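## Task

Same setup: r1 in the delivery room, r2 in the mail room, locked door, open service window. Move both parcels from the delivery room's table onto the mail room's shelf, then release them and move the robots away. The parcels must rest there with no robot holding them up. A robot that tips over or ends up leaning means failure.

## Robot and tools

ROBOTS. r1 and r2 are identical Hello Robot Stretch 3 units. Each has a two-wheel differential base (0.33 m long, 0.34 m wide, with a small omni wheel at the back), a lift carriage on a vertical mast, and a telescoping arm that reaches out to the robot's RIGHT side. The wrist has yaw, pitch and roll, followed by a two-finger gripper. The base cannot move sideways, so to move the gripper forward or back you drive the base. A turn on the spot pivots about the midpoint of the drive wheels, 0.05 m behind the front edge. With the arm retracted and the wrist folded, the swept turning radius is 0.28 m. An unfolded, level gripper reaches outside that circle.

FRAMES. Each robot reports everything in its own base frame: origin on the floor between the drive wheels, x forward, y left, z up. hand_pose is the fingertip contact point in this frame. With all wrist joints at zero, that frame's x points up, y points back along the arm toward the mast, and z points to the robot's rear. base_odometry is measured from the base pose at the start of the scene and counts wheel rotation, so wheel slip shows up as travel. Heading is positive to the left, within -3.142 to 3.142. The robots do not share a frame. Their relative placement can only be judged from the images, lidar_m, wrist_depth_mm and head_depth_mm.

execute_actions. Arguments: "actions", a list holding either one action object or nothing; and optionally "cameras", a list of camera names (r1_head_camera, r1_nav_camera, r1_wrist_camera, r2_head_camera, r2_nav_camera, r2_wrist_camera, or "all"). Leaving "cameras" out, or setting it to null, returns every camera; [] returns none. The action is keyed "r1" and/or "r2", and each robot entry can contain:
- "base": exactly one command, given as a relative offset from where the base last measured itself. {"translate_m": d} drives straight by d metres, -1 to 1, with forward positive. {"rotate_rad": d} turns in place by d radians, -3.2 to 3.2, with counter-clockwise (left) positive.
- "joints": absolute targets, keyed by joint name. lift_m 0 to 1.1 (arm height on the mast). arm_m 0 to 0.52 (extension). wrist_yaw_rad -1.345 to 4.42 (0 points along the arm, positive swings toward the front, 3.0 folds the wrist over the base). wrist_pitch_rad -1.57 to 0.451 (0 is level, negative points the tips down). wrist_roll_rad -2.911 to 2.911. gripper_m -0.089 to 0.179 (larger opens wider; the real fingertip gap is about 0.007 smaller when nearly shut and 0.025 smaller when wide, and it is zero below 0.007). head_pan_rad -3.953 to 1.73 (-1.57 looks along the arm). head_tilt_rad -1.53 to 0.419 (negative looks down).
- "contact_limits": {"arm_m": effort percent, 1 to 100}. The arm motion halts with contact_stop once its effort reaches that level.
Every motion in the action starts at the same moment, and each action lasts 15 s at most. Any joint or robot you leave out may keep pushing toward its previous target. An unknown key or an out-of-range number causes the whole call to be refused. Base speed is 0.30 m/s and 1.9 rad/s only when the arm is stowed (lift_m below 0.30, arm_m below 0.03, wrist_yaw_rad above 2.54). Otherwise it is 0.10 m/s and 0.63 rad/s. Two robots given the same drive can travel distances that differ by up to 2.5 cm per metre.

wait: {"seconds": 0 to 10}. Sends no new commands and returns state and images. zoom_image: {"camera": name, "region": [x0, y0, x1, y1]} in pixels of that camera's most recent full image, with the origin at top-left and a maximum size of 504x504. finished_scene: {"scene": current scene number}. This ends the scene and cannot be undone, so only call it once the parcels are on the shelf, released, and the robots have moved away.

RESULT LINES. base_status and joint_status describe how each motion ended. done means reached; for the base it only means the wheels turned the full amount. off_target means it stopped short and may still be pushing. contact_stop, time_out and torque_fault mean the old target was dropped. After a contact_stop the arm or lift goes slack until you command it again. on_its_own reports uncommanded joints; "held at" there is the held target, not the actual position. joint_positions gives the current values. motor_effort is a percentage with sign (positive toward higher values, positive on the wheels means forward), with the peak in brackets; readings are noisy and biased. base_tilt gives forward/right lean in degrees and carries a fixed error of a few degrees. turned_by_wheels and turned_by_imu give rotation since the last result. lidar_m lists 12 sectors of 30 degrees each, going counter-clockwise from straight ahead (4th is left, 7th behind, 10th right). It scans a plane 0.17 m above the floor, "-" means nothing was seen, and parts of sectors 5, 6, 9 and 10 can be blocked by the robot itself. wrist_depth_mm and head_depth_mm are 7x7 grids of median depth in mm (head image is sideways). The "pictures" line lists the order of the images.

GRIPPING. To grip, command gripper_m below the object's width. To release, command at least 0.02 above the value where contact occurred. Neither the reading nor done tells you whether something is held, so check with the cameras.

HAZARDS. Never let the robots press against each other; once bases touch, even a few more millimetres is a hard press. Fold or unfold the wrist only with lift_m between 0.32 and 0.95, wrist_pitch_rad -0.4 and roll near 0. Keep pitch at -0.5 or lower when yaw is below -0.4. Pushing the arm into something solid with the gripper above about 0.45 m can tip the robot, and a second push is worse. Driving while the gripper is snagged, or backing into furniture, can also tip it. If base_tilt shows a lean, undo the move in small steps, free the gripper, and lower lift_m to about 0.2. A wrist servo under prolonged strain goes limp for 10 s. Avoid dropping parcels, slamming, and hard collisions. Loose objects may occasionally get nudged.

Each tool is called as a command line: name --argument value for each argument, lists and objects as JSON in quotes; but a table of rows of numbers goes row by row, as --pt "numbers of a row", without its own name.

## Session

execute_actions --actions '[]'

Scene clock: 0.00 s.
r1.base_odometry: x=+0.000 y=+0.000 heading=+0.000 (m, m, rad; r1's odometry frame)
r1.turned_by_wheels: +0.000 (rad since the last result)
r1.turned_by_imu: +0.000 (rad since the last result)
r1.base_tilt: forward=+0.8 right=+0.5 (deg)
r1.lidar_m: 0.98 0.98 1.09 1.04 1.04 1.15 1.82 3.26 2.01 1.18 2.41 1.24
r1.head_depth_mm: 1193 1196 1190 1199 1205 1208 1221 / 1139 1132 1142 1144 1155 1165 1165 / 1075 1082 1094 1099 1102 1098 1105 / 1027 1030 1036 1043 1050 1051 1064 / 984 989 989 992 1001 1005 1012 / 941 943 948 947 956 961 965 / 884 885 889 891 895 899 902
r1.base_status: not commanded
r1.joint_positions: lift_m=+0.356 arm_m=-0.003 wrist_yaw_rad=+2.845 wrist_pitch_rad=-0.564 wrist_roll_rad=+0.006 gripper_m=+0.037 head_pan_rad=+0.006 head_tilt_rad=+0.013
r1.joint_status: not commanded
r1.motor_effort: left_wheel=+1 right_wheel=+0 lift_m=+29 arm_m=-1 wrist_yaw_rad=+0 wrist_pitch_rad=+7 wrist_roll_rad=+0 gripper_m=+0 head_pan_rad=+0 head_tilt_rad=+2 (%)
r1.hand_pose: x=+0.0382 y=+0.0527 z=+0.3376 quat_wxyz=(+0.295, +0.702, +0.094, +0.641) (m; r1's base frame)
r1.wrist_depth_mm: - 913 - - - 921 754 / - 992 - - - 961 788 / - 910 911 920 927 922 838 / 712 742 741 748 759 755 760 / 617 - 627 633 641 631 633 / 525 520 555 535 541 539 547 / 478 - - 472 465 477 482
r2.base_odometry: x=+0.000 y=+0.000 heading=+0.000 (m, m, rad; r2's odometry frame)
r2.turned_by_wheels: +0.000 (rad since the last result)
r2.turned_by_imu: +0.000 (rad since the last result)
r2.base_tilt: forward=+1.6 right=+0.6 (deg)
r2.lidar_m: 2.37 1.84 1.33 1.26 1.29 1.71 2.35 2.41 3.20 3.02 3.13 2.53
r2.head_depth_mm: 1837 2425 2431 2393 2367 2374 2341 / 1836 2449 2408 2365 2365 2324 2332 / 1819 2423 2398 2383 2359 2334 2297 / 1832 2435 2400 2368 2336 2334 2319 / 1824 2439 2399 2378 2353 2346 2324 / 1818 2449 2434 2401 2360 2348 2336 / 1814 2397 2421 2398 2372 2357 2321
r2.base_status: not commanded
r2.joint_positions: lift_m=+0.587 arm_m=-0.001 wrist_yaw_rad=+2.831 wrist_pitch_rad=-0.368 wrist_roll_rad=-0.014 gripper_m=+0.037 head_pan_rad=+0.003 head_tilt_rad=-0.002
r2.joint_status: not commanded
r2.motor_effort: left_wheel=-1 right_wheel=-1 lift_m=+46 arm_m=+0 wrist_yaw_rad=+0 wrist_pitch_rad=+5 wrist_roll_rad=+0 gripper_m=+0 head_pan_rad=+0 head_tilt_rad=+2 (%)
r2.hand_pose: x=+0.0492 y=+0.0751 z=+0.6108 quat_wxyz=(+0.235, +0.702, +0.022, +0.672) (m; r2's base frame)
r2.wrist_depth_mm: - - - - - - - / - - - - - - - / - - - - - - - / - - - - - - - / - - - - - - - / 961 995 942 933 940 931 951 / 814 - 787 813 790 801 808
pictures: r1_head_camera (sideways: a quarter turn clockwise sets it upright), r1_nav_camera (sideways: a quarter turn counterclockwise sets it upright), r1_wrist_camera, r2_head_camera (sideways: a quarter turn clockwise sets it upright), r2_nav_camera (sideways: a quarter turn counterclockwise sets it upright), r2_wrist_camera
camera_calibration (this result's frames):
r1_head_camera: T_world_to_cam=[[0.00171021, -0.0105834, -0.999943, 1.32043], [0.00601897, 0.999926, -0.0105729, 0.0186975], [0.99998, -0.00600054, 0.00177379, -0.0515622], [0, 0, 0, 1]] pos_world=[0.0491904, -0.00503094, 1.32064]
r1_nav_camera: T_world_to_cam=[[-0.0329535, 0.0380359, 0.998733, -1.26627], [-0.0543146, -0.997867, 0.0362108, 0.0109998], [0.99798, -0.0530525, 0.0349491, -0.0931948], [0, 0, 0, 1]] pos_world=[0.0518761, 0.0541957, 1.26752]
r1_wrist_camera: T_world_to_cam=[[0.960757, -0.27666, 0.0201266, -0.0315343], [-0.163823, -0.624466, -0.763678, 0.336517], [0.223847, 0.730412, -0.645283, 0.332501], [0, 0, 0, 1]] pos_world=[0.0109967, -0.0414433, 0.472183]
r2_head_camera: T_world_to_cam=[[0.0570972, 0.00970379, -0.998321, 1.31732], [-0.0403629, 0.999158, 0.00740344, -0.00568106], [0.997552, 0.0398724, 0.0574408, -0.125015], [0, 0, 0, 1]] pos_world=[0.049264, -0.00212213, 1.32234]
r2_nav_camera: T_world_to_cam=[[-0.0107016, -0.0244051, 0.999645, -1.25789], [0.0574248, -0.998067, -0.0237518, 0.0757154], [0.998292, 0.0571502, 0.0120824, -0.0688881], [0, 0, 0, 1]] pos_world=[0.0509612, 0.0488071, 1.26007]
r2_wrist_camera: T_world_to_cam=[[0.943296, -0.331912, -0.00516164, -0.02081], [-0.172248, -0.476121, -0.862345, 0.605178], [0.283765, 0.814336, -0.506295, 0.402935], [0, 0, 0, 1]] pos_world=[0.00953212, -0.0468937, 0.725768]
Images, in order (width x height): r1_head_camera 896x504, r1_nav_camera 672x504, r1_wrist_camera 644x364, r2_head_camera 896x504, r2_nav_camera 672x504, r2_wrist_camera 644x364.

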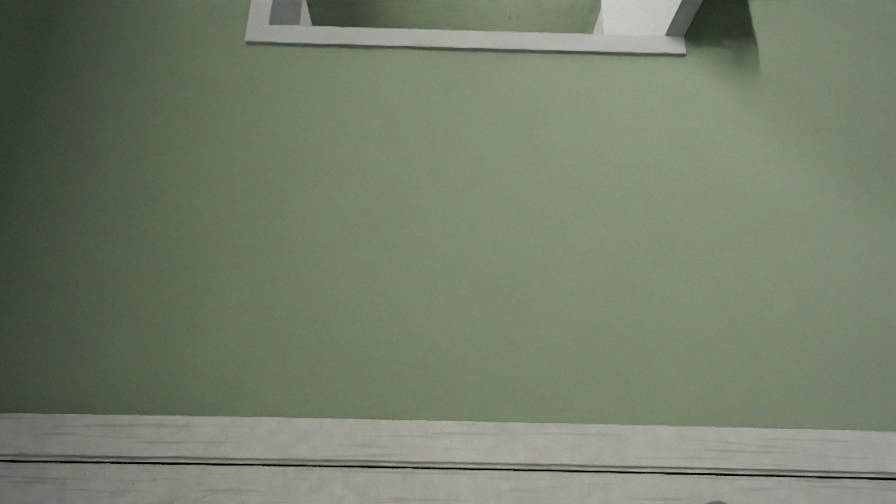

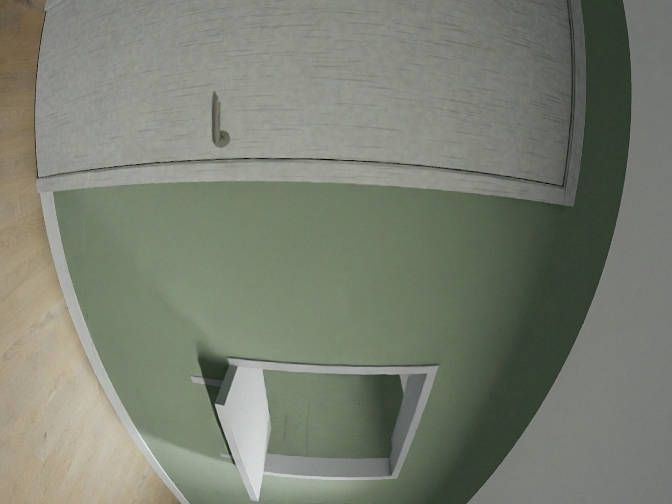

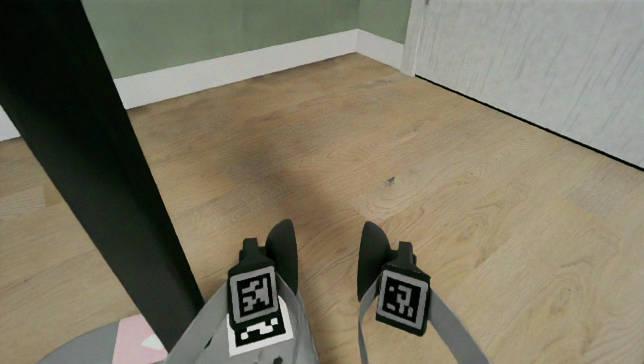

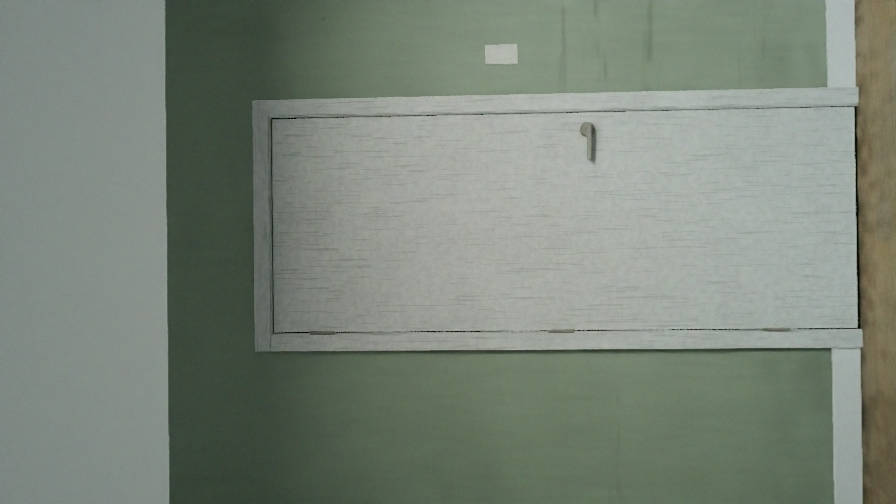

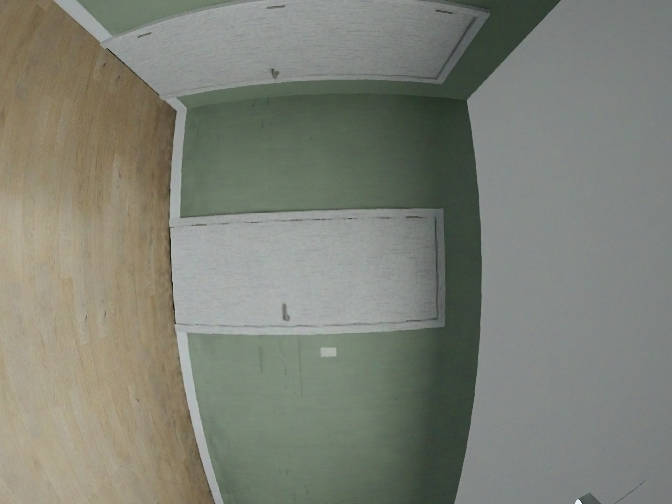

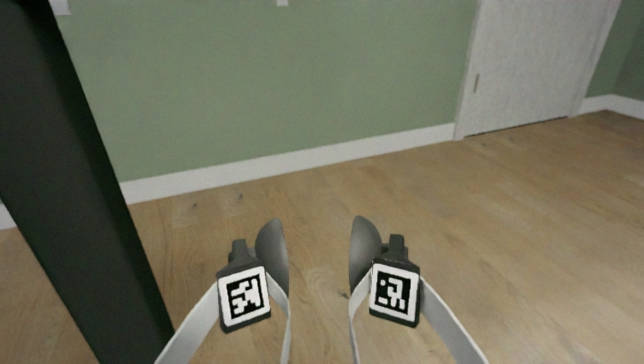

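execute_actions --actions '[{"r1": {"joints": {"head_pan_rad": -1.9, "head_tilt_rad": -0.4, "lift_m": 0.29, "wrist_pitch_rad": -0.4}}, "r2": {"joints": {"head_pan_rad": 1.6, "head_tilt_rad": -0.25, "wrist_pitch_rad": -0.4}}}]' --cameras '["r1_head_camera", "r1_nav_camera", "r2_head_camera"]'

Scene clock: 23.97 s.
r1.base_odometry: x=+0.000 y=+0.000 heading=+0.000 (m, m, rad; r1's odometry frame)
r1.turned_by_wheels: +0.000 (rad since the last result)
r1.turned_by_imu: +0.000 (rad since the last result)
r1.base_tilt: forward=+0.8 right=+0.7 (deg)
r1.lidar_m: 0.98 0.98 1.09 1.04 1.04 1.15 1.81 3.27 2.01 1.18 2.41 1.24
r1.head_depth_mm: 3192 3376 3391 3090 2254 1680 1362 / 3554 3776 2527 2881 2217 1670 1354 / 3866 - - 2581 2208 1678 1356 / - - - 1519 2188 1673 1338 / 3783 - - 1395 1994 1556 1342 / 3522 3762 - 1603 2051 1643 1323 / 3320 3480 3704 2743 1979 1652 1324
r1.base_status: not commanded
r1.joint_positions: lift_m=+0.290 arm_m=-0.003 wrist_yaw_rad=+2.845 wrist_pitch_rad=-0.421 wrist_roll_rad=+0.006 gripper_m=+0.037 head_pan_rad=-1.893 head_tilt_rad=-0.395
r1.joint_status: all done
r1.motor_effort: left_wheel=+1(1) right_wheel=-1(1) lift_m=+23(26) arm_m=-1(1) wrist_yaw_rad=-1(0) wrist_pitch_rad=+12(13) wrist_roll_rad=+0(0) gripper_m=+1(1) head_pan_rad=-3(30) head_tilt_rad=-1(26) (%)
r1.hand_pose: x=+0.0441 y=+0.0721 z=+0.3021 quat_wxyz=(+0.249, +0.707, +0.044, +0.660) (m; r1's base frame)
r1.wrist_depth_mm: - 895 - - - 892 740 / - 956 - - - 932 781 / - 993 - - - 961 803 / - 787 810 808 824 824 796 / 624 653 649 652 663 654 664 / 523 - 543 533 538 539 545 / 449 - - 454 444 460 465
r2.base_odometry: x=+0.000 y=+0.000 heading=+0.000 (m, m, rad; r2's odometry frame)
r2.turned_by_wheels: +0.000 (rad since the last result)
r2.turned_by_imu: +0.001 (rad since the last result)
r2.base_tilt: forward=+1.7 right=+0.6 (deg)
r2.lidar_m: 2.38 1.84 1.32 1.26 1.29 1.71 2.35 2.41 3.17 3.03 3.10 2.52
r2.head_depth_mm: 1101 - - - 1296 1366 1411 / 1103 - - - 1301 1354 1418 / 1097 - - 3660 1205 1362 1425 / 1093 - - 3187 1216 1362 1419 / 1100 - - - 1228 1359 1429 / 1093 - - - 1236 1366 1424 / 1094 - 1321 1302 1273 1372 1434
r2.base_status: not commanded
r2.joint_positions: lift_m=+0.587 arm_m=-0.001 wrist_yaw_rad=+2.831 wrist_pitch_rad=-0.415 wrist_roll_rad=-0.014 gripper_m=+0.037 head_pan_rad=+1.593 head_tilt_rad=-0.247
r2.joint_status: all done
r2.motor_effort: left_wheel=+0(0) right_wheel=+0(0) lift_m=+46(46) arm_m=-1(1) wrist_yaw_rad=+1(0) wrist_pitch_rad=+5(4) wrist_roll_rad=+0(0) gripper_m=-1(0) head_pan_rad=+4(42) head_tilt_rad=-1(24) (%)
r2.hand_pose: x=+0.0474 y=+0.0697 z=+0.6000 quat_wxyz=(+0.251, +0.701, +0.039, +0.666) (m; r2's base frame)
r2.wrist_depth_mm: - - - - - - - / - - - - - - - / - - - - - - - / - - - - - - - / - - - - - - - / 899 - 923 907 918 878 874 / 807 - 738 773 770 777 782
pictures: r1_head_camera (sideways: a quarter turn clockwise sets it upright), r1_nav_camera (sideways: a quarter turn counterclockwise sets it upright), r2_head_camera (sideways: a quarter turn clockwise sets it upright)
camera_calibration (this result's frames):
r1_head_camera: T_world_to_cam=[[0.115008, 0.378252, -0.918531, 1.21323], [0.946349, -0.322824, -0.0144486, 0.0180004], [-0.301989, -0.867589, -0.395085, 0.472941], [0, 0, 0, 1]] pos_world=[-0.0137424, -0.0427772, 1.3015]
r1_nav_camera: T_world_to_cam=[[-0.079611, -0.359479, 0.929751, -1.17566], [-0.933318, 0.354476, 0.0571381, -0.0108581], [-0.350114, -0.863204, -0.363728, 0.433974], [0, 0, 0, 1]] pos_world=[0.0482111, -0.0441665, 1.25154]
r2_head_camera: T_world_to_cam=[[-0.00543175, -0.186339, -0.98247, 1.29675], [-0.998283, -0.0562996, 0.0161972, -0.0112824], [-0.0583309, 0.980871, -0.185713, 0.197965], [0, 0, 0, 1]] pos_world=[0.00732808, 0.0468224, 1.31097]
Images, in order (width x height): r1_head_camera 896x504, r1_nav_camera 672x504, r2_head_camera 896x504.

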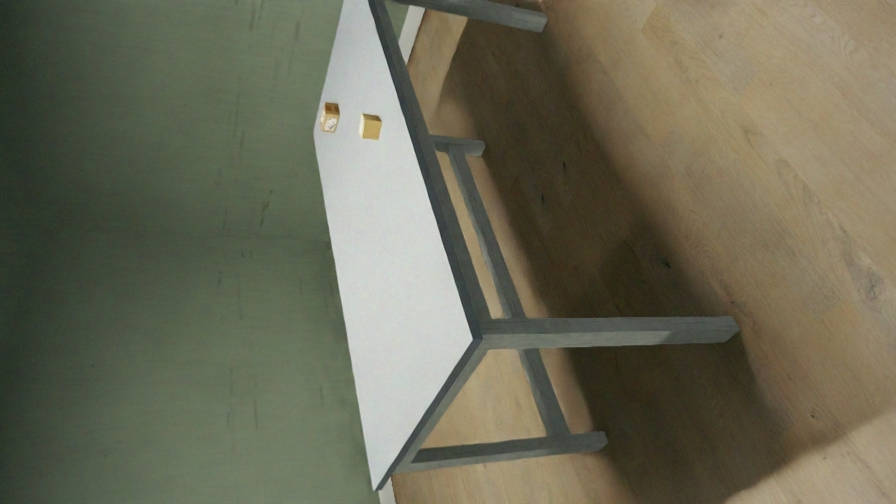

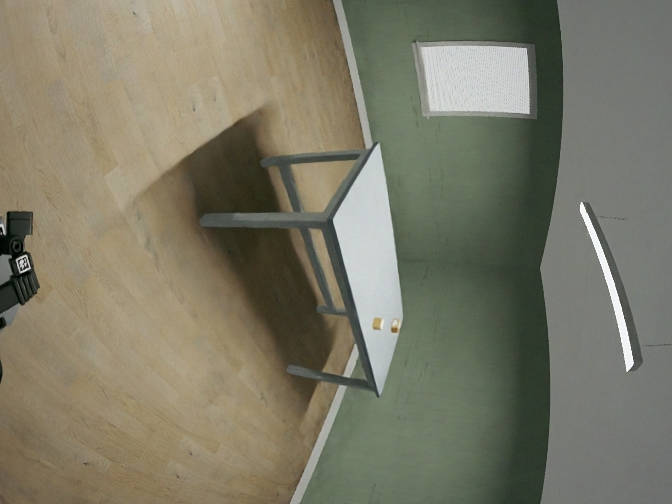

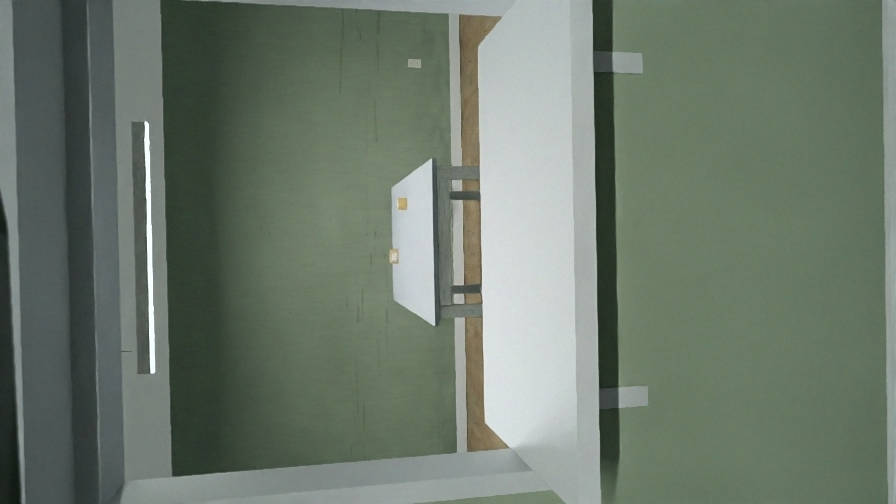

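zoom_image --camera "r1_head_camera" --region '[300, 70, 420, 170]'

zoom_image --camera "r2_head_camera" --region '[360, 140, 500, 340]'

Region (300, 70, 420, 170) of r1_head_camera's 896x504 image, scaled by 4.200, with more detail than that image has.

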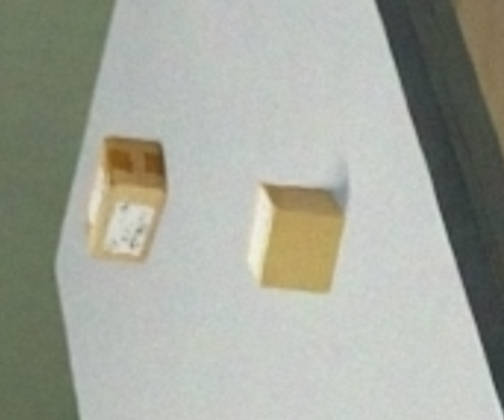

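Region (360, 140, 500, 340) of r2_head_camera's 896x504 image, scaled by 2.520, with more detail than that image has; it fills the left 353 columns of this view, and the rest is white.

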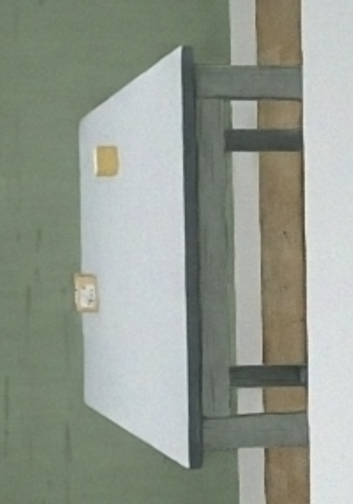

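execute_actions --actions '[{"r1": {"base": {"rotate_rad": 0.71}, "joints": {"head_pan_rad": -2.56, "head_tilt_rad": -0.5}}, "r2": {"joints": {"head_pan_rad": -1.5, "head_tilt_rad": -0.25}}}]' --cameras '["r2_head_camera", "r2_nav_camera"]'

Scene clock: 146.00 s.
r1.base_odometry: x=+0.000 y=+0.000 heading=+0.710 (m, m, rad; r1's odometry frame)
r1.turned_by_wheels: +0.710 (rad since the last result)
r1.turned_by_imu: +0.711 (rad since the last result)
r1.base_tilt: forward=+0.9 right=+0.6 (deg)
r1.lidar_m: 0.99 1.15 1.04 1.04 1.28 2.52 2.29 1.18 1.75 1.74 1.11 0.98
r1.head_depth_mm: 3290 3517 2088 2673 1948 1553 1276 / 3647 3877 1723 2656 1923 1532 1268 / - - 1678 2522 1932 1520 1271 / 3973 - 1664 2353 1923 1525 1258 / 3659 - 1644 1405 1761 1516 1263 / 3449 3806 1744 2331 1880 1514 1253 / 3261 3528 3634 2542 1870 1484 1245
r1.base_status: done
r1.joint_positions: lift_m=+0.290 arm_m=-0.003 wrist_yaw_rad=+2.845 wrist_pitch_rad=-0.421 wrist_roll_rad=+0.006 gripper_m=+0.037 head_pan_rad=-2.553 head_tilt_rad=-0.494
r1.joint_status: all done
r1.motor_effort: left_wheel=-1(7) right_wheel=+1(6) lift_m=+24(23) arm_m=-1(1) wrist_yaw_rad=+1(1) wrist_pitch_rad=+12(12) wrist_roll_rad=+0(0) gripper_m=+0(0) head_pan_rad=-2(28) head_tilt_rad=-3(15) (%)
r1.hand_pose: x=+0.0441 y=+0.0721 z=+0.3022 quat_wxyz=(+0.249, +0.707, +0.044, +0.660) (m; r1's base frame)
r1.wrist_depth_mm: - - 992 990 977 974 953 / - - - - - - - / - - - - - - - / - 798 807 822 812 820 840 / 627 643 647 646 664 650 652 / 520 - 544 533 537 539 544 / 448 - - 456 447 462 464
r2.base_odometry: x=+0.000 y=+0.000 heading=+0.000 (m, m, rad; r2's odometry frame)
r2.turned_by_wheels: +0.000 (rad since the last result)
r2.turned_by_imu: +0.001 (rad since the last result)
r2.base_tilt: forward=+1.7 right=+0.5 (deg)
r2.lidar_m: 2.38 1.85 1.32 1.26 1.29 1.71 2.35 2.41 3.18 3.04 3.13 2.52
r2.head_depth_mm: 2751 2834 2986 3061 3202 2256 1696 / 2768 2886 2961 3073 3166 2282 1705 / 2789 2878 2977 3107 3157 2279 1717 / 2780 2917 3016 3120 3232 2305 1715 / 2830 2902 3051 3165 3182 2290 1730 / 2845 2961 3074 3206 3251 2313 1723 / 2850 2929 3062 3218 3277 2323 1746
r2.base_status: not commanded
r2.joint_positions: lift_m=+0.587 arm_m=-0.001 wrist_yaw_rad=+2.831 wrist_pitch_rad=-0.415 wrist_roll_rad=-0.014 gripper_m=+0.037 head_pan_rad=-1.493 head_tilt_rad=-0.247
r2.joint_status: all done
r2.motor_effort: left_wheel=-1(0) right_wheel=+0(0) lift_m=+46(46) arm_m=-1(1) wrist_yaw_rad=+1(1) wrist_pitch_rad=+5(5) wrist_roll_rad=+0(0) gripper_m=-1(1) head_pan_rad=-3(43) head_tilt_rad=-2(3) (%)
r2.hand_pose: x=+0.0474 y=+0.0697 z=+0.6000 quat_wxyz=(+0.251, +0.701, +0.039, +0.666) (m; r2's base frame)
r2.wrist_depth_mm: - - - - - - - / - - - - - - - / - - - - - - - / - - - - - - - / - - - - - - - / 944 - 923 871 914 879 892 / 796 - 777 769 752 751 767
pictures: r2_head_camera (sideways: a quarter turn clockwise sets it upright), r2_nav_camera (sideways: a quarter turn counterclockwise sets it upright)
camera_calibration (this result's frames):
r2_head_camera: T_world_to_cam=[[-0.00502884, 0.186526, -0.982437, 1.29671], [0.993561, 0.11213, 0.0162033, -0.0234407], [0.113183, -0.97603, -0.185889, 0.197147], [0, 0, 0, 1]] pos_world=[0.00749692, -0.0468193, 1.31096]
r2_nav_camera: T_world_to_cam=[[-0.0062417, -0.232835, 0.972496, -1.22226], [-0.991545, -0.124609, -0.0361979, 0.098308], [0.12961, -0.9645, -0.230089, 0.251656], [0, 0, 0, 1]] pos_world=[0.0572307, -0.0296121, 1.2501]
Images, in order (width x height): r2_head_camera 896x504, r2_nav_camera 672x504.

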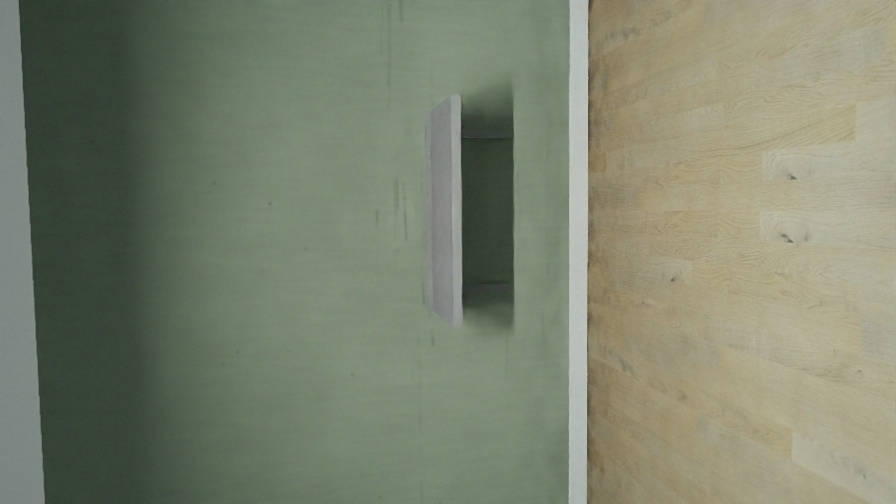

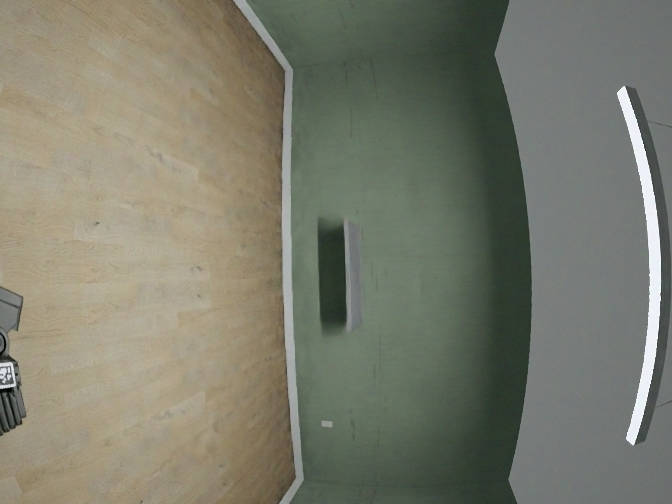

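execute_actions --actions '[{"r1": {"base": {"translate_m": -0.9}}, "r2": {"base": {"rotate_rad": 1.32}, "joints": {"lift_m": 0.29, "head_pan_rad": 0.0, "head_tilt_rad": -0.3}}}]' --cameras '["r1_head_camera"]'

Scene clock: 157.53 s.
r1.base_odometry: x=-0.683 y=-0.587 heading=+0.710 (m, m, rad; r1's odometry frame)
r1.turned_by_wheels: +0.000 (rad since the last result)
r1.turned_by_imu: -0.006 (rad since the last result)
r1.base_tilt: forward=+1.1 right=+0.5 (deg)
r1.lidar_m: 1.83 1.49 1.35 1.36 1.65 2.45 1.39 1.46 1.32 0.70 2.04 1.85
r1.head_depth_mm: 2468 2599 2708 1459 1819 1538 1283 / 2698 2864 2958 1292 1933 1525 1281 / 3035 3231 1697 1160 1921 1542 1260 / 3359 3674 1661 1071 1914 1524 1267 / 3358 3720 1655 1066 1767 1518 1250 / 3143 3377 3509 1065 919 1516 1250 / 2926 3194 3305 1053 837 1495 1255
r1.base_status: done
r1.joint_positions: lift_m=+0.290 arm_m=-0.003 wrist_yaw_rad=+2.845 wrist_pitch_rad=-0.421 wrist_roll_rad=+0.006 gripper_m=+0.037 head_pan_rad=-2.553 head_tilt_rad=-0.494
r1.joint_status: not commanded
r1.motor_effort: left_wheel=+0(7) right_wheel=+0(3) lift_m=+24(24) arm_m=-1(1) wrist_yaw_rad=+1(1) wrist_pitch_rad=+12(12) wrist_roll_rad=+0(0) gripper_m=+1(0) head_pan_rad=-1(2) head_tilt_rad=-3(3) (%)
r1.hand_pose: x=+0.0441 y=+0.0722 z=+0.3023 quat_wxyz=(+0.249, +0.707, +0.044, +0.660) (m; r1's base frame)
r1.wrist_depth_mm: - - - - - - - / - - - - - - - / - - - - - - - / - 798 801 808 816 829 845 / 628 652 652 646 658 659 663 / 522 - 545 533 542 543 542 / 450 - - 457 447 464 464
r2.base_odometry: x=+0.000 y=+0.000 heading=+1.320 (m, m, rad; r2's odometry frame)
r2.turned_by_wheels: +1.320 (rad since the last result)
r2.turned_by_imu: +1.334 (rad since the last result)
r2.base_tilt: forward=+1.7 right=+0.6 (deg)
r2.lidar_m: 1.26 1.26 1.43 2.35 2.35 2.68 3.04 3.02 2.83 2.38 2.38 1.48
r2.head_depth_mm: 1244 1308 1368 1450 1525 1605 1611 / 1207 1266 1329 1396 1471 1553 1588 / 1171 1249 1315 1361 1420 1503 1562 / 1152 - - 1642 1373 1452 1512 / 1140 - - 3116 1323 1395 1472 / 1129 - - 2991 1290 1354 1423 / 1124 - - 2956 1174 1320 1382
r2.base_status: done
r2.joint_positions: lift_m=+0.291 arm_m=-0.001 wrist_yaw_rad=+2.831 wrist_pitch_rad=-0.417 wrist_roll_rad=-0.014 gripper_m=+0.037 head_pan_rad=-0.007 head_tilt_rad=-0.296
r2.joint_status: all done
r2.motor_effort: left_wheel=-2(6) right_wheel=+2(5) lift_m=+16(41) arm_m=-1(1) wrist_yaw_rad=+0(1) wrist_pitch_rad=+5(5) wrist_roll_rad=+0(0) gripper_m=+0(0) head_pan_rad=+4(43) head_tilt_rad=-2(10) (%)
r2.hand_pose: x=+0.0474 y=+0.0695 z=+0.3038 quat_wxyz=(+0.252, +0.701, +0.039, +0.666) (m; r2's base frame)
r2.wrist_depth_mm: - - - - - - 984 / - - - - - - - / - - - - - 988 974 / - 800 794 785 781 757 760 / 640 656 652 624 644 624 612 / 539 - 543 535 545 516 521 / 465 - - 455 438 460 451
pictures: r1_head_camera (sideways: a quarter turn clockwise sets it upright)
camera_calibration (this result's frames):
r1_head_camera: T_world_to_cam=[[0.397246, 0.277922, -0.874617, 1.15422], [0.550728, -0.834549, -0.0150518, 0.0211971], [-0.734094, -0.475697, -0.484581, 0.592032], [0, 0, 0, 1]] pos_world=[-0.0355761, -0.0214648, 1.29671]
Images, in order (width x height): r1_head_camera 896x504.

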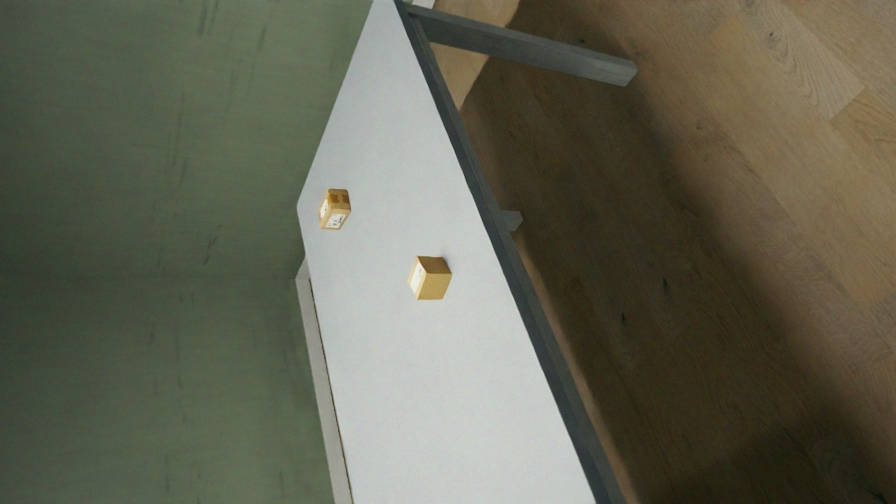

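zoom_image --camera "r1_head_camera" --region '[390, 235, 470, 315]'

zoom_image --camera "r1_head_camera" --region '[290, 170, 370, 250]'

Region (390, 235, 470, 315) of r1_head_camera's 896x504 image, scaled by 6.300, with more detail than that image has.

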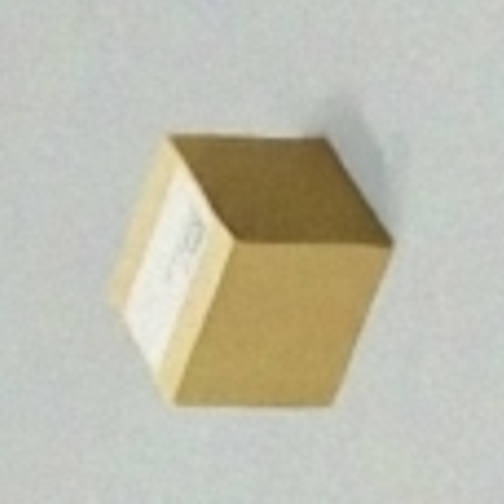

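Region (290, 170, 370, 250) of r1_head_camera's 896x504 image, scaled by 6.300, with more detail than that image has.

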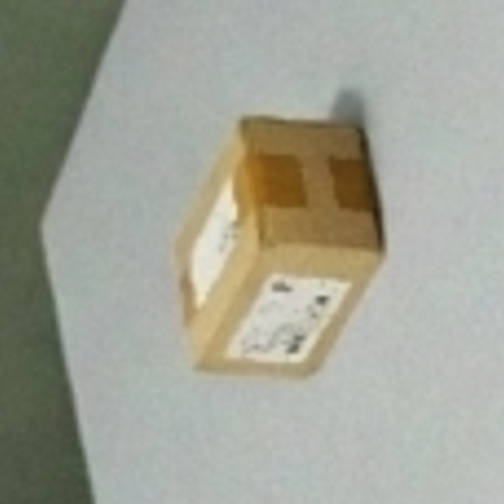

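execute_actions --actions '[{"r1": {"base": {"translate_m": -0.853}}, "r2": {"base": {"translate_m": 0.72}}}]' --cameras '[]'

Scene clock: 254.23 s.
r1.base_odometry: x=-1.330 y=-1.142 heading=+0.710 (m, m, rad; r1's odometry frame)
r1.turned_by_wheels: +0.000 (rad since the last result)
r1.turned_by_imu: -0.006 (rad since the last result)
r1.base_tilt: forward=+0.9 right=+0.6 (deg)
r1.lidar_m: 2.65 1.81 1.64 1.64 1.83 1.65 1.66 0.57 1.04 1.04 1.26 1.04
r1.head_depth_mm: 1641 1735 1842 1983 1948 1549 1278 / 1808 1914 2079 2234 1947 1540 1273 / 2006 2171 2328 2440 1868 860 1237 / 2261 2461 2659 2616 793 691 1204 / 2560 2811 3115 2557 789 645 1246 / 2817 3134 3347 1062 780 625 1199 / 2708 2924 3121 1052 780 620 544
r1.base_status: done
r1.joint_positions: lift_m=+0.290 arm_m=-0.003 wrist_yaw_rad=+2.845 wrist_pitch_rad=-0.421 wrist_roll_rad=+0.006 gripper_m=+0.037 head_pan_rad=-2.553 head_tilt_rad=-0.494
r1.joint_status: not commanded
r1.motor_effort: left_wheel=+1(8) right_wheel=+0(4) lift_m=+24(24) arm_m=-1(1) wrist_yaw_rad=+0(1) wrist_pitch_rad=+12(12) wrist_roll_rad=+0(0) gripper_m=+0(0) head_pan_rad=-4(2) head_tilt_rad=-3(3) (%)
r1.hand_pose: x=+0.0441 y=+0.0722 z=+0.3023 quat_wxyz=(+0.249, +0.707, +0.044, +0.660) (m; r1's base frame)
r1.wrist_depth_mm: - - - - - - - / - - - - - - - / - - - - - - - / - 790 805 810 815 823 829 / 623 652 655 641 668 646 660 / 518 - 550 529 539 538 544 / 451 - - 457 446 460 464
r2.base_odometry: x=+0.179 y=+0.697 heading=+1.320 (m, m, rad; r2's odometry frame)
r2.turned_by_wheels: +0.000 (rad since the last result)
r2.turned_by_imu: +0.007 (rad since the last result)
r2.base_tilt: forward=+1.6 right=+0.6 (deg)
r2.lidar_m: 0.57 0.57 0.65 1.08 2.56 2.92 3.72 3.72 2.57 2.19 1.15 0.67
r2.head_depth_mm: 528 554 583 614 649 687 515 / 522 544 569 597 630 646 500 / 3176 - - - 829 652 502 / 3733 - - - 936 654 504 / 3693 - - - 938 658 505 / 3121 - - 3379 2467 659 506 / 3621 - - 2890 3111 662 508
r2.base_status: done
r2.joint_positions: lift_m=+0.291 arm_m=-0.001 wrist_yaw_rad=+2.831 wrist_pitch_rad=-0.417 wrist_roll_rad=-0.014 gripper_m=+0.037 head_pan_rad=-0.007 head_tilt_rad=-0.297
r2.joint_status: not commanded
r2.motor_effort: left_wheel=-2(6) right_wheel=+2(9) lift_m=+16(16) arm_m=-1(1) wrist_yaw_rad=+1(0) wrist_pitch_rad=+5(5) wrist_roll_rad=+0(0) gripper_m=-1(0) head_pan_rad=+4(4) head_tilt_rad=-2(1) (%)
r2.hand_pose: x=+0.0474 y=+0.0694 z=+0.3038 quat_wxyz=(+0.252, +0.701, +0.040, +0.666) (m; r2's base frame)
r2.wrist_depth_mm: - - - 920 672 542 442 / - - - - 731 560 458 / - - - 943 752 608 492 / - 771 773 774 733 614 495 / 632 646 655 639 650 604 516 / 545 - 537 528 541 518 504 / 470 - - 457 445 460 452
pictures: none
No camera images: the call's "cameras" was empty. Leave "cameras" out to get every camera's image.

execute_actions --actions '[{"r1": {"base": {"rotate_rad": -0.505}, "joints": {"lift_m": 0.80, "wrist_yaw_rad": 1.1, "head_pan_rad": -1.57, "head_tilt_rad": -0.6}}, "r2": {"base": {"rotate_rad": 1.835}, "joints": {"lift_m": 0.78, "wrist_yaw_rad": 2.58, "gripper_m": 0.13, "head_pan_rad": 0.3, "head_tilt_rad": -1.3}}}]' --cameras '["r1_head_camera", "r2_head_camera", "r2_wrist_camera"]'

Scene clock: 267.60 s.
r1.base_odometry: x=-1.330 y=-1.142 heading=+0.205 (m, m, rad; r1's odometry frame)
r1.turned_by_wheels: -0.505 (rad since the last result)
r1.turned_by_imu: -0.507 (rad since the last result)
r1.base_tilt: forward=+0.8 right=+0.4 (deg)
r1.lidar_m: 1.04 2.66 1.80 1.64 1.64 1.81 1.65 1.66 0.57 1.04 1.04 1.05
r1.head_depth_mm: 2790 3005 2993 2194 725 789 872 / 2800 3104 3258 927 721 640 1268 / 2716 3030 3128 918 716 631 - / 2639 2985 3119 904 712 613 1231 / 2606 2912 3028 909 707 595 1217 / 2562 2868 3012 904 703 590 - / 2516 2848 2954 894 698 574 1193
r1.base_status: done
r1.joint_positions: lift_m=+0.800 arm_m=-0.003 wrist_yaw_rad=+1.102 wrist_pitch_rad=-0.420 wrist_roll_rad=+0.006 gripper_m=+0.037 head_pan_rad=-1.577 head_tilt_rad=-0.593
r1.joint_status: all done
r1.motor_effort: left_wheel=+2(9) right_wheel=-2(4) lift_m=+34(35) arm_m=-1(1) wrist_yaw_rad=-2(3) wrist_pitch_rad=+11(12) wrist_roll_rad=+0(0) gripper_m=+0(0) head_pan_rad=+4(29) head_tilt_rad=-5(15) (%)
r1.hand_pose: x=+0.1785 y=-0.2435 z=+0.8120 quat_wxyz=(+0.665, +0.488, -0.514, +0.235) (m; r1's base frame)
r1.wrist_depth_mm: - - - - - - - / - - 672 686 701 711 - / - - 511 441 418 425 464 / - - - 346 328 333 337 / - - - - 267 264 267 / - - - - 226 218 219 / 992 - 972 - - 193 188
r2.base_odometry: x=+0.179 y=+0.697 heading=-3.128 (m, m, rad; r2's odometry frame)
r2.turned_by_wheels: +1.835 (rad since the last result)
r2.turned_by_imu: +1.853 (rad since the last result)
r2.base_tilt: forward=+1.6 right=+0.6 (deg)
r2.lidar_m: 2.05 2.65 3.54 3.71 3.15 2.26 2.19 0.82 0.59 0.56 0.58 0.79
r2.head_depth_mm: 1663 1534 1422 1324 1254 1190 - / 1669 1540 1429 1338 1253 - 1100 / 1669 1553 1435 1345 1255 1211 - / 1688 1553 1444 1343 1267 - - / 1696 1568 1454 1349 1272 - 1117 / 1705 1581 1467 1362 1283 1212 1129 / 1723 1582 1470 1369 1282 1219 1128
r2.base_status: done
r2.joint_positions: lift_m=+0.779 arm_m=-0.001 wrist_yaw_rad=+2.583 wrist_pitch_rad=-0.417 wrist_roll_rad=-0.014 gripper_m=+0.130 head_pan_rad=+0.293 head_tilt_rad=-1.284
r2.joint_status: all done
r2.motor_effort: left_wheel=-2(8) right_wheel=+1(8) lift_m=+65(69) arm_m=-1(0) wrist_yaw_rad=-2(2) wrist_pitch_rad=+5(5) wrist_roll_rad=+0(0) gripper_m=+0(81) head_pan_rad=+3(28) head_tilt_rad=-9(55) (%)
r2.hand_pose: x=+0.0977 y=+0.0460 z=+0.7920 quat_wxyz=(+0.332, +0.701, -0.047, +0.630) (m; r2's base frame)
r2.wrist_depth_mm: - - - - - - - / - - - - - - - / - - - - - - - / - - - - - - - / - - - - - - - / - - - - - - - / - 954 962 968 976 949 956
pictures: r1_head_camera (sideways: a quarter turn clockwise sets it upright), r2_head_camera (sideways: a quarter turn clockwise sets it upright), r2_wrist_camera
camera_calibration (this result's frames):
r1_head_camera: T_world_to_cam=[[-0.00699027, 0.568198, -0.822862, 1.0892], [0.999828, -0.0101463, -0.0154998, 0.0190389], [-0.017156, -0.822829, -0.56803, 0.696234], [0, 0, 0, 1]] pos_world=[0.000522735, -0.0458065, 1.29204]
r2_head_camera: T_world_to_cam=[[-0.903391, -0.262823, -0.338835, 0.463308], [-0.292198, 0.95561, 0.0378126, -0.0436903], [0.313856, 0.133166, -0.940086, 1.17697], [0, 0, 0, 1]] pos_world=[0.0363834, 0.00678649, 1.26509]
r2_wrist_camera: T_world_to_cam=[[0.832927, -0.55337, -0.00378435, -0.055415], [-0.306012, -0.454887, -0.836322, 0.747477], [0.461074, 0.697754, -0.548225, 0.525856], [0, 0, 0, 1]] pos_world=[0.032435, -0.0575652, 0.91321]
Images, in order (width x height): r1_head_camera 896x504, r2_head_camera 896x504, r2_wrist_camera 644x364.

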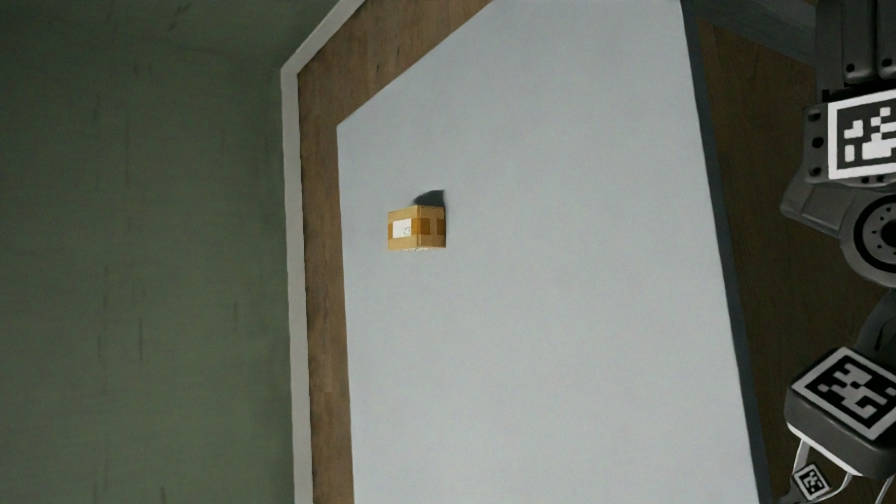

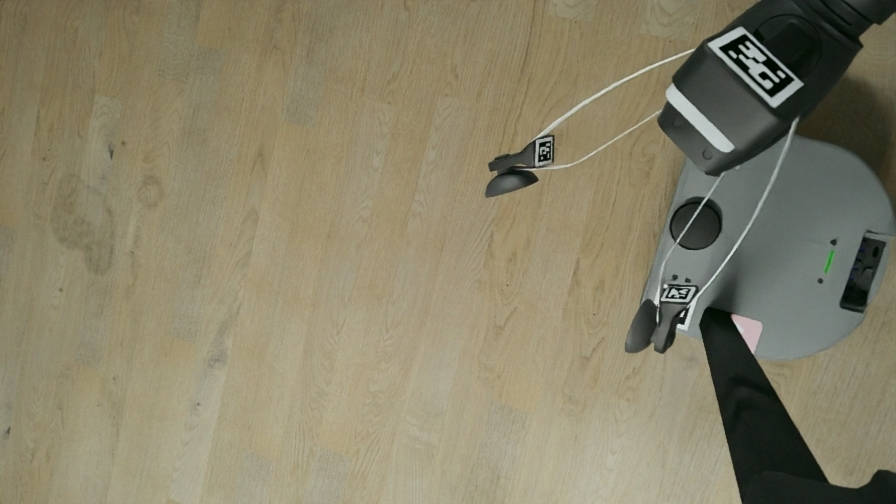

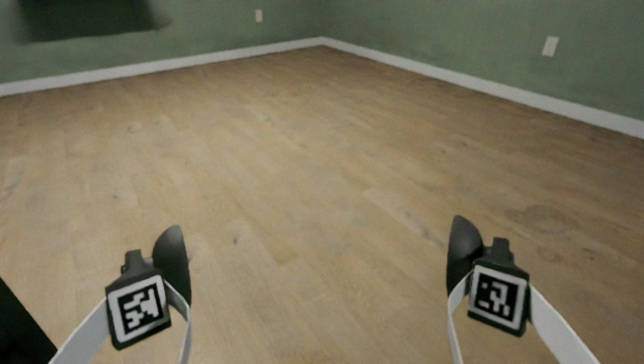

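execute_actions --actions '[{"r1": {"base": {"translate_m": -0.02}, "joints": {"wrist_yaw_rad": 0.0, "arm_m": 0.36, "gripper_m": 0.125}}, "r2": {"base": {"rotate_rad": 0.017}, "joints": {"lift_m": 0.95, "wrist_yaw_rad": 1.5, "head_pan_rad": -1.57, "head_tilt_rad": -0.55}}}]' --cameras '["r1_wrist_camera", "r1_head_camera"]'

Scene clock: 374.57 s.
r1.base_odometry: x=-1.349 y=-1.147 heading=+0.205 (m, m, rad; r1's odometry frame)
r1.turned_by_wheels: +0.000 (rad since the last result)
r1.turned_by_imu: +0.000 (rad since the last result)
r1.base_tilt: forward=+0.9 right=+0.5 (deg)
r1.lidar_m: 1.06 2.68 1.79 1.63 1.65 1.79 1.63 1.64 0.56 1.04 1.05 1.08
r1.head_depth_mm: 2769 2976 2914 2197 728 644 - / 2773 3076 3158 969 - - 1180 / 2725 3008 3104 - 716 634 1201 / 2678 2957 3091 - 710 614 1199 / 2589 2915 3072 904 707 594 1195 / 2595 2853 3078 903 705 592 1188 / 2513 2761 2969 893 696 574 1185
r1.base_status: done
r1.joint_positions: lift_m=+0.800 arm_m=+0.360 wrist_yaw_rad=+0.001 wrist_pitch_rad=-0.420 wrist_roll_rad=+0.006 gripper_m=+0.125 head_pan_rad=-1.577 head_tilt_rad=-0.593
r1.joint_status: all done
r1.motor_effort: left_wheel=+2(5) right_wheel=-1(4) lift_m=+33(34) arm_m=+1(2) wrist_yaw_rad=+0(4) wrist_pitch_rad=+11(11) wrist_roll_rad=+0(0) gripper_m=+1(81) head_pan_rad=+3(3) head_tilt_rad=-4(4) (%)
r1.hand_pose: x=-0.0214 y=-0.7289 z=+0.8120 quat_wxyz=(+0.690, +0.147, -0.693, -0.148) (m; r1's base frame)
r1.wrist_depth_mm: - - - - - - - / - - - - - - - / 424 426 430 436 447 452 - / 316 320 323 294 297 334 337 / 253 255 257 241 244 264 264 / 210 218 213 214 215 225 219 / 185 176 182 184 184 179 186
r2.base_odometry: x=+0.179 y=+0.697 heading=-3.112 (m, m, rad; r2's odometry frame)
r2.turned_by_wheels: +0.017 (rad since the last result)
r2.turned_by_imu: +0.018 (rad since the last result)
r2.base_tilt: forward=+1.7 right=+0.5 (deg)
r2.lidar_m: 2.18 2.66 3.62 3.72 3.11 2.24 2.19 0.80 0.59 0.57 0.59 0.80
r2.head_depth_mm: - - 3959 788 611 - - / - - 3533 795 596 - - / - - 3316 804 598 - - / - 3221 3822 806 600 478 888 / - - 3785 815 605 480 883 / - - 3994 818 609 483 - / - - - 827 612 486 -
r2.base_status: done
r2.joint_positions: lift_m=+0.949 arm_m=-0.001 wrist_yaw_rad=+1.503 wrist_pitch_rad=-0.417 wrist_roll_rad=-0.014 gripper_m=+0.130 head_pan_rad=-1.563 head_tilt_rad=-0.557
r2.joint_status: all done
r2.motor_effort: left_wheel=-2(7) right_wheel=+2(6) lift_m=+65(66) arm_m=-1(1) wrist_yaw_rad=-2(1) wrist_pitch_rad=+5(5) wrist_roll_rad=+0(0) gripper_m=+0(0) head_pan_rad=-4(43) head_tilt_rad=+4(45) (%)
r2.hand_pose: x=+0.2026 y=-0.1596 z=+0.9620 quat_wxyz=(+0.609, +0.577, -0.401, +0.369) (m; r2's base frame)
r2.wrist_depth_mm: - - - - - 676 530 / - - - - - 587 585 / - - - - - 430 428 / - - - - - 345 329 / - - - - - 301 267 / - - - - - 626 235 / - - - - - 784 217
pictures: r1_head_camera (sideways: a quarter turn clockwise sets it upright), r1_wrist_camera
camera_calibration (this result's frames):
r1_head_camera: T_world_to_cam=[[-0.00707655, 0.5682, -0.82286, 1.0892], [0.99983, -0.00999441, -0.0154998, 0.0190389], [-0.017031, -0.82283, -0.568033, 0.696236], [0, 0, 0, 1]] pos_world=[0.000529692, -0.0458073, 1.29204]
r1_wrist_camera: T_world_to_cam=[[-0.999664, -0.0134473, 0.0221792, -0.0517946], [-0.0259353, 0.529116, -0.848153, 1.11329], [-0.000329981, -0.848443, -0.529287, -0.0269132], [0, 0, 0, 1]] pos_world=[-0.0229127, -0.612589, 0.93114]
Images, in order (width x height): r1_head_camera 896x504, r1_wrist_camera 644x364.

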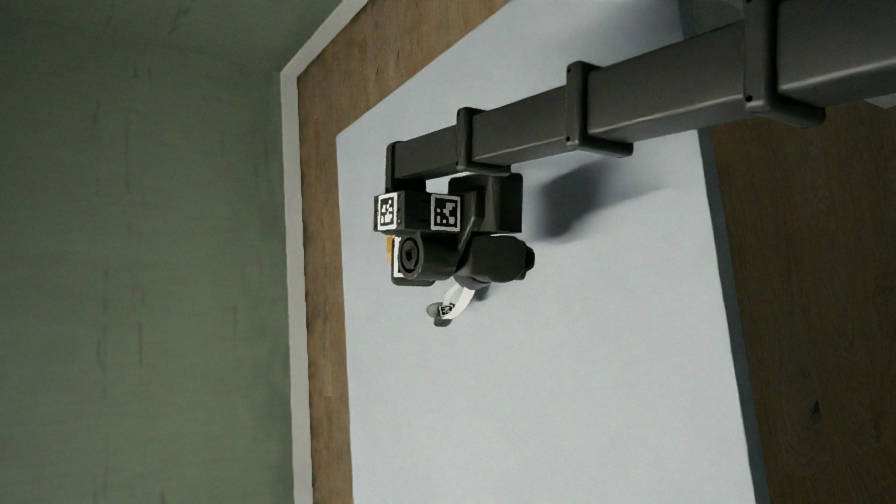

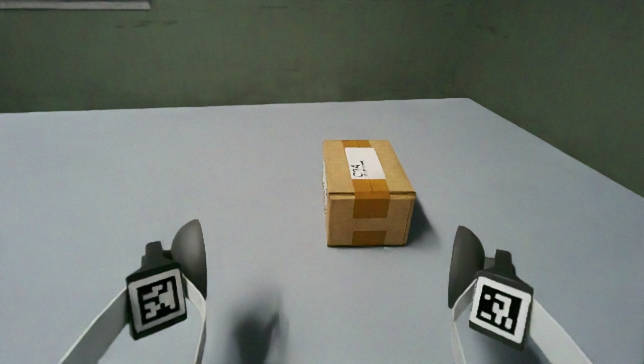

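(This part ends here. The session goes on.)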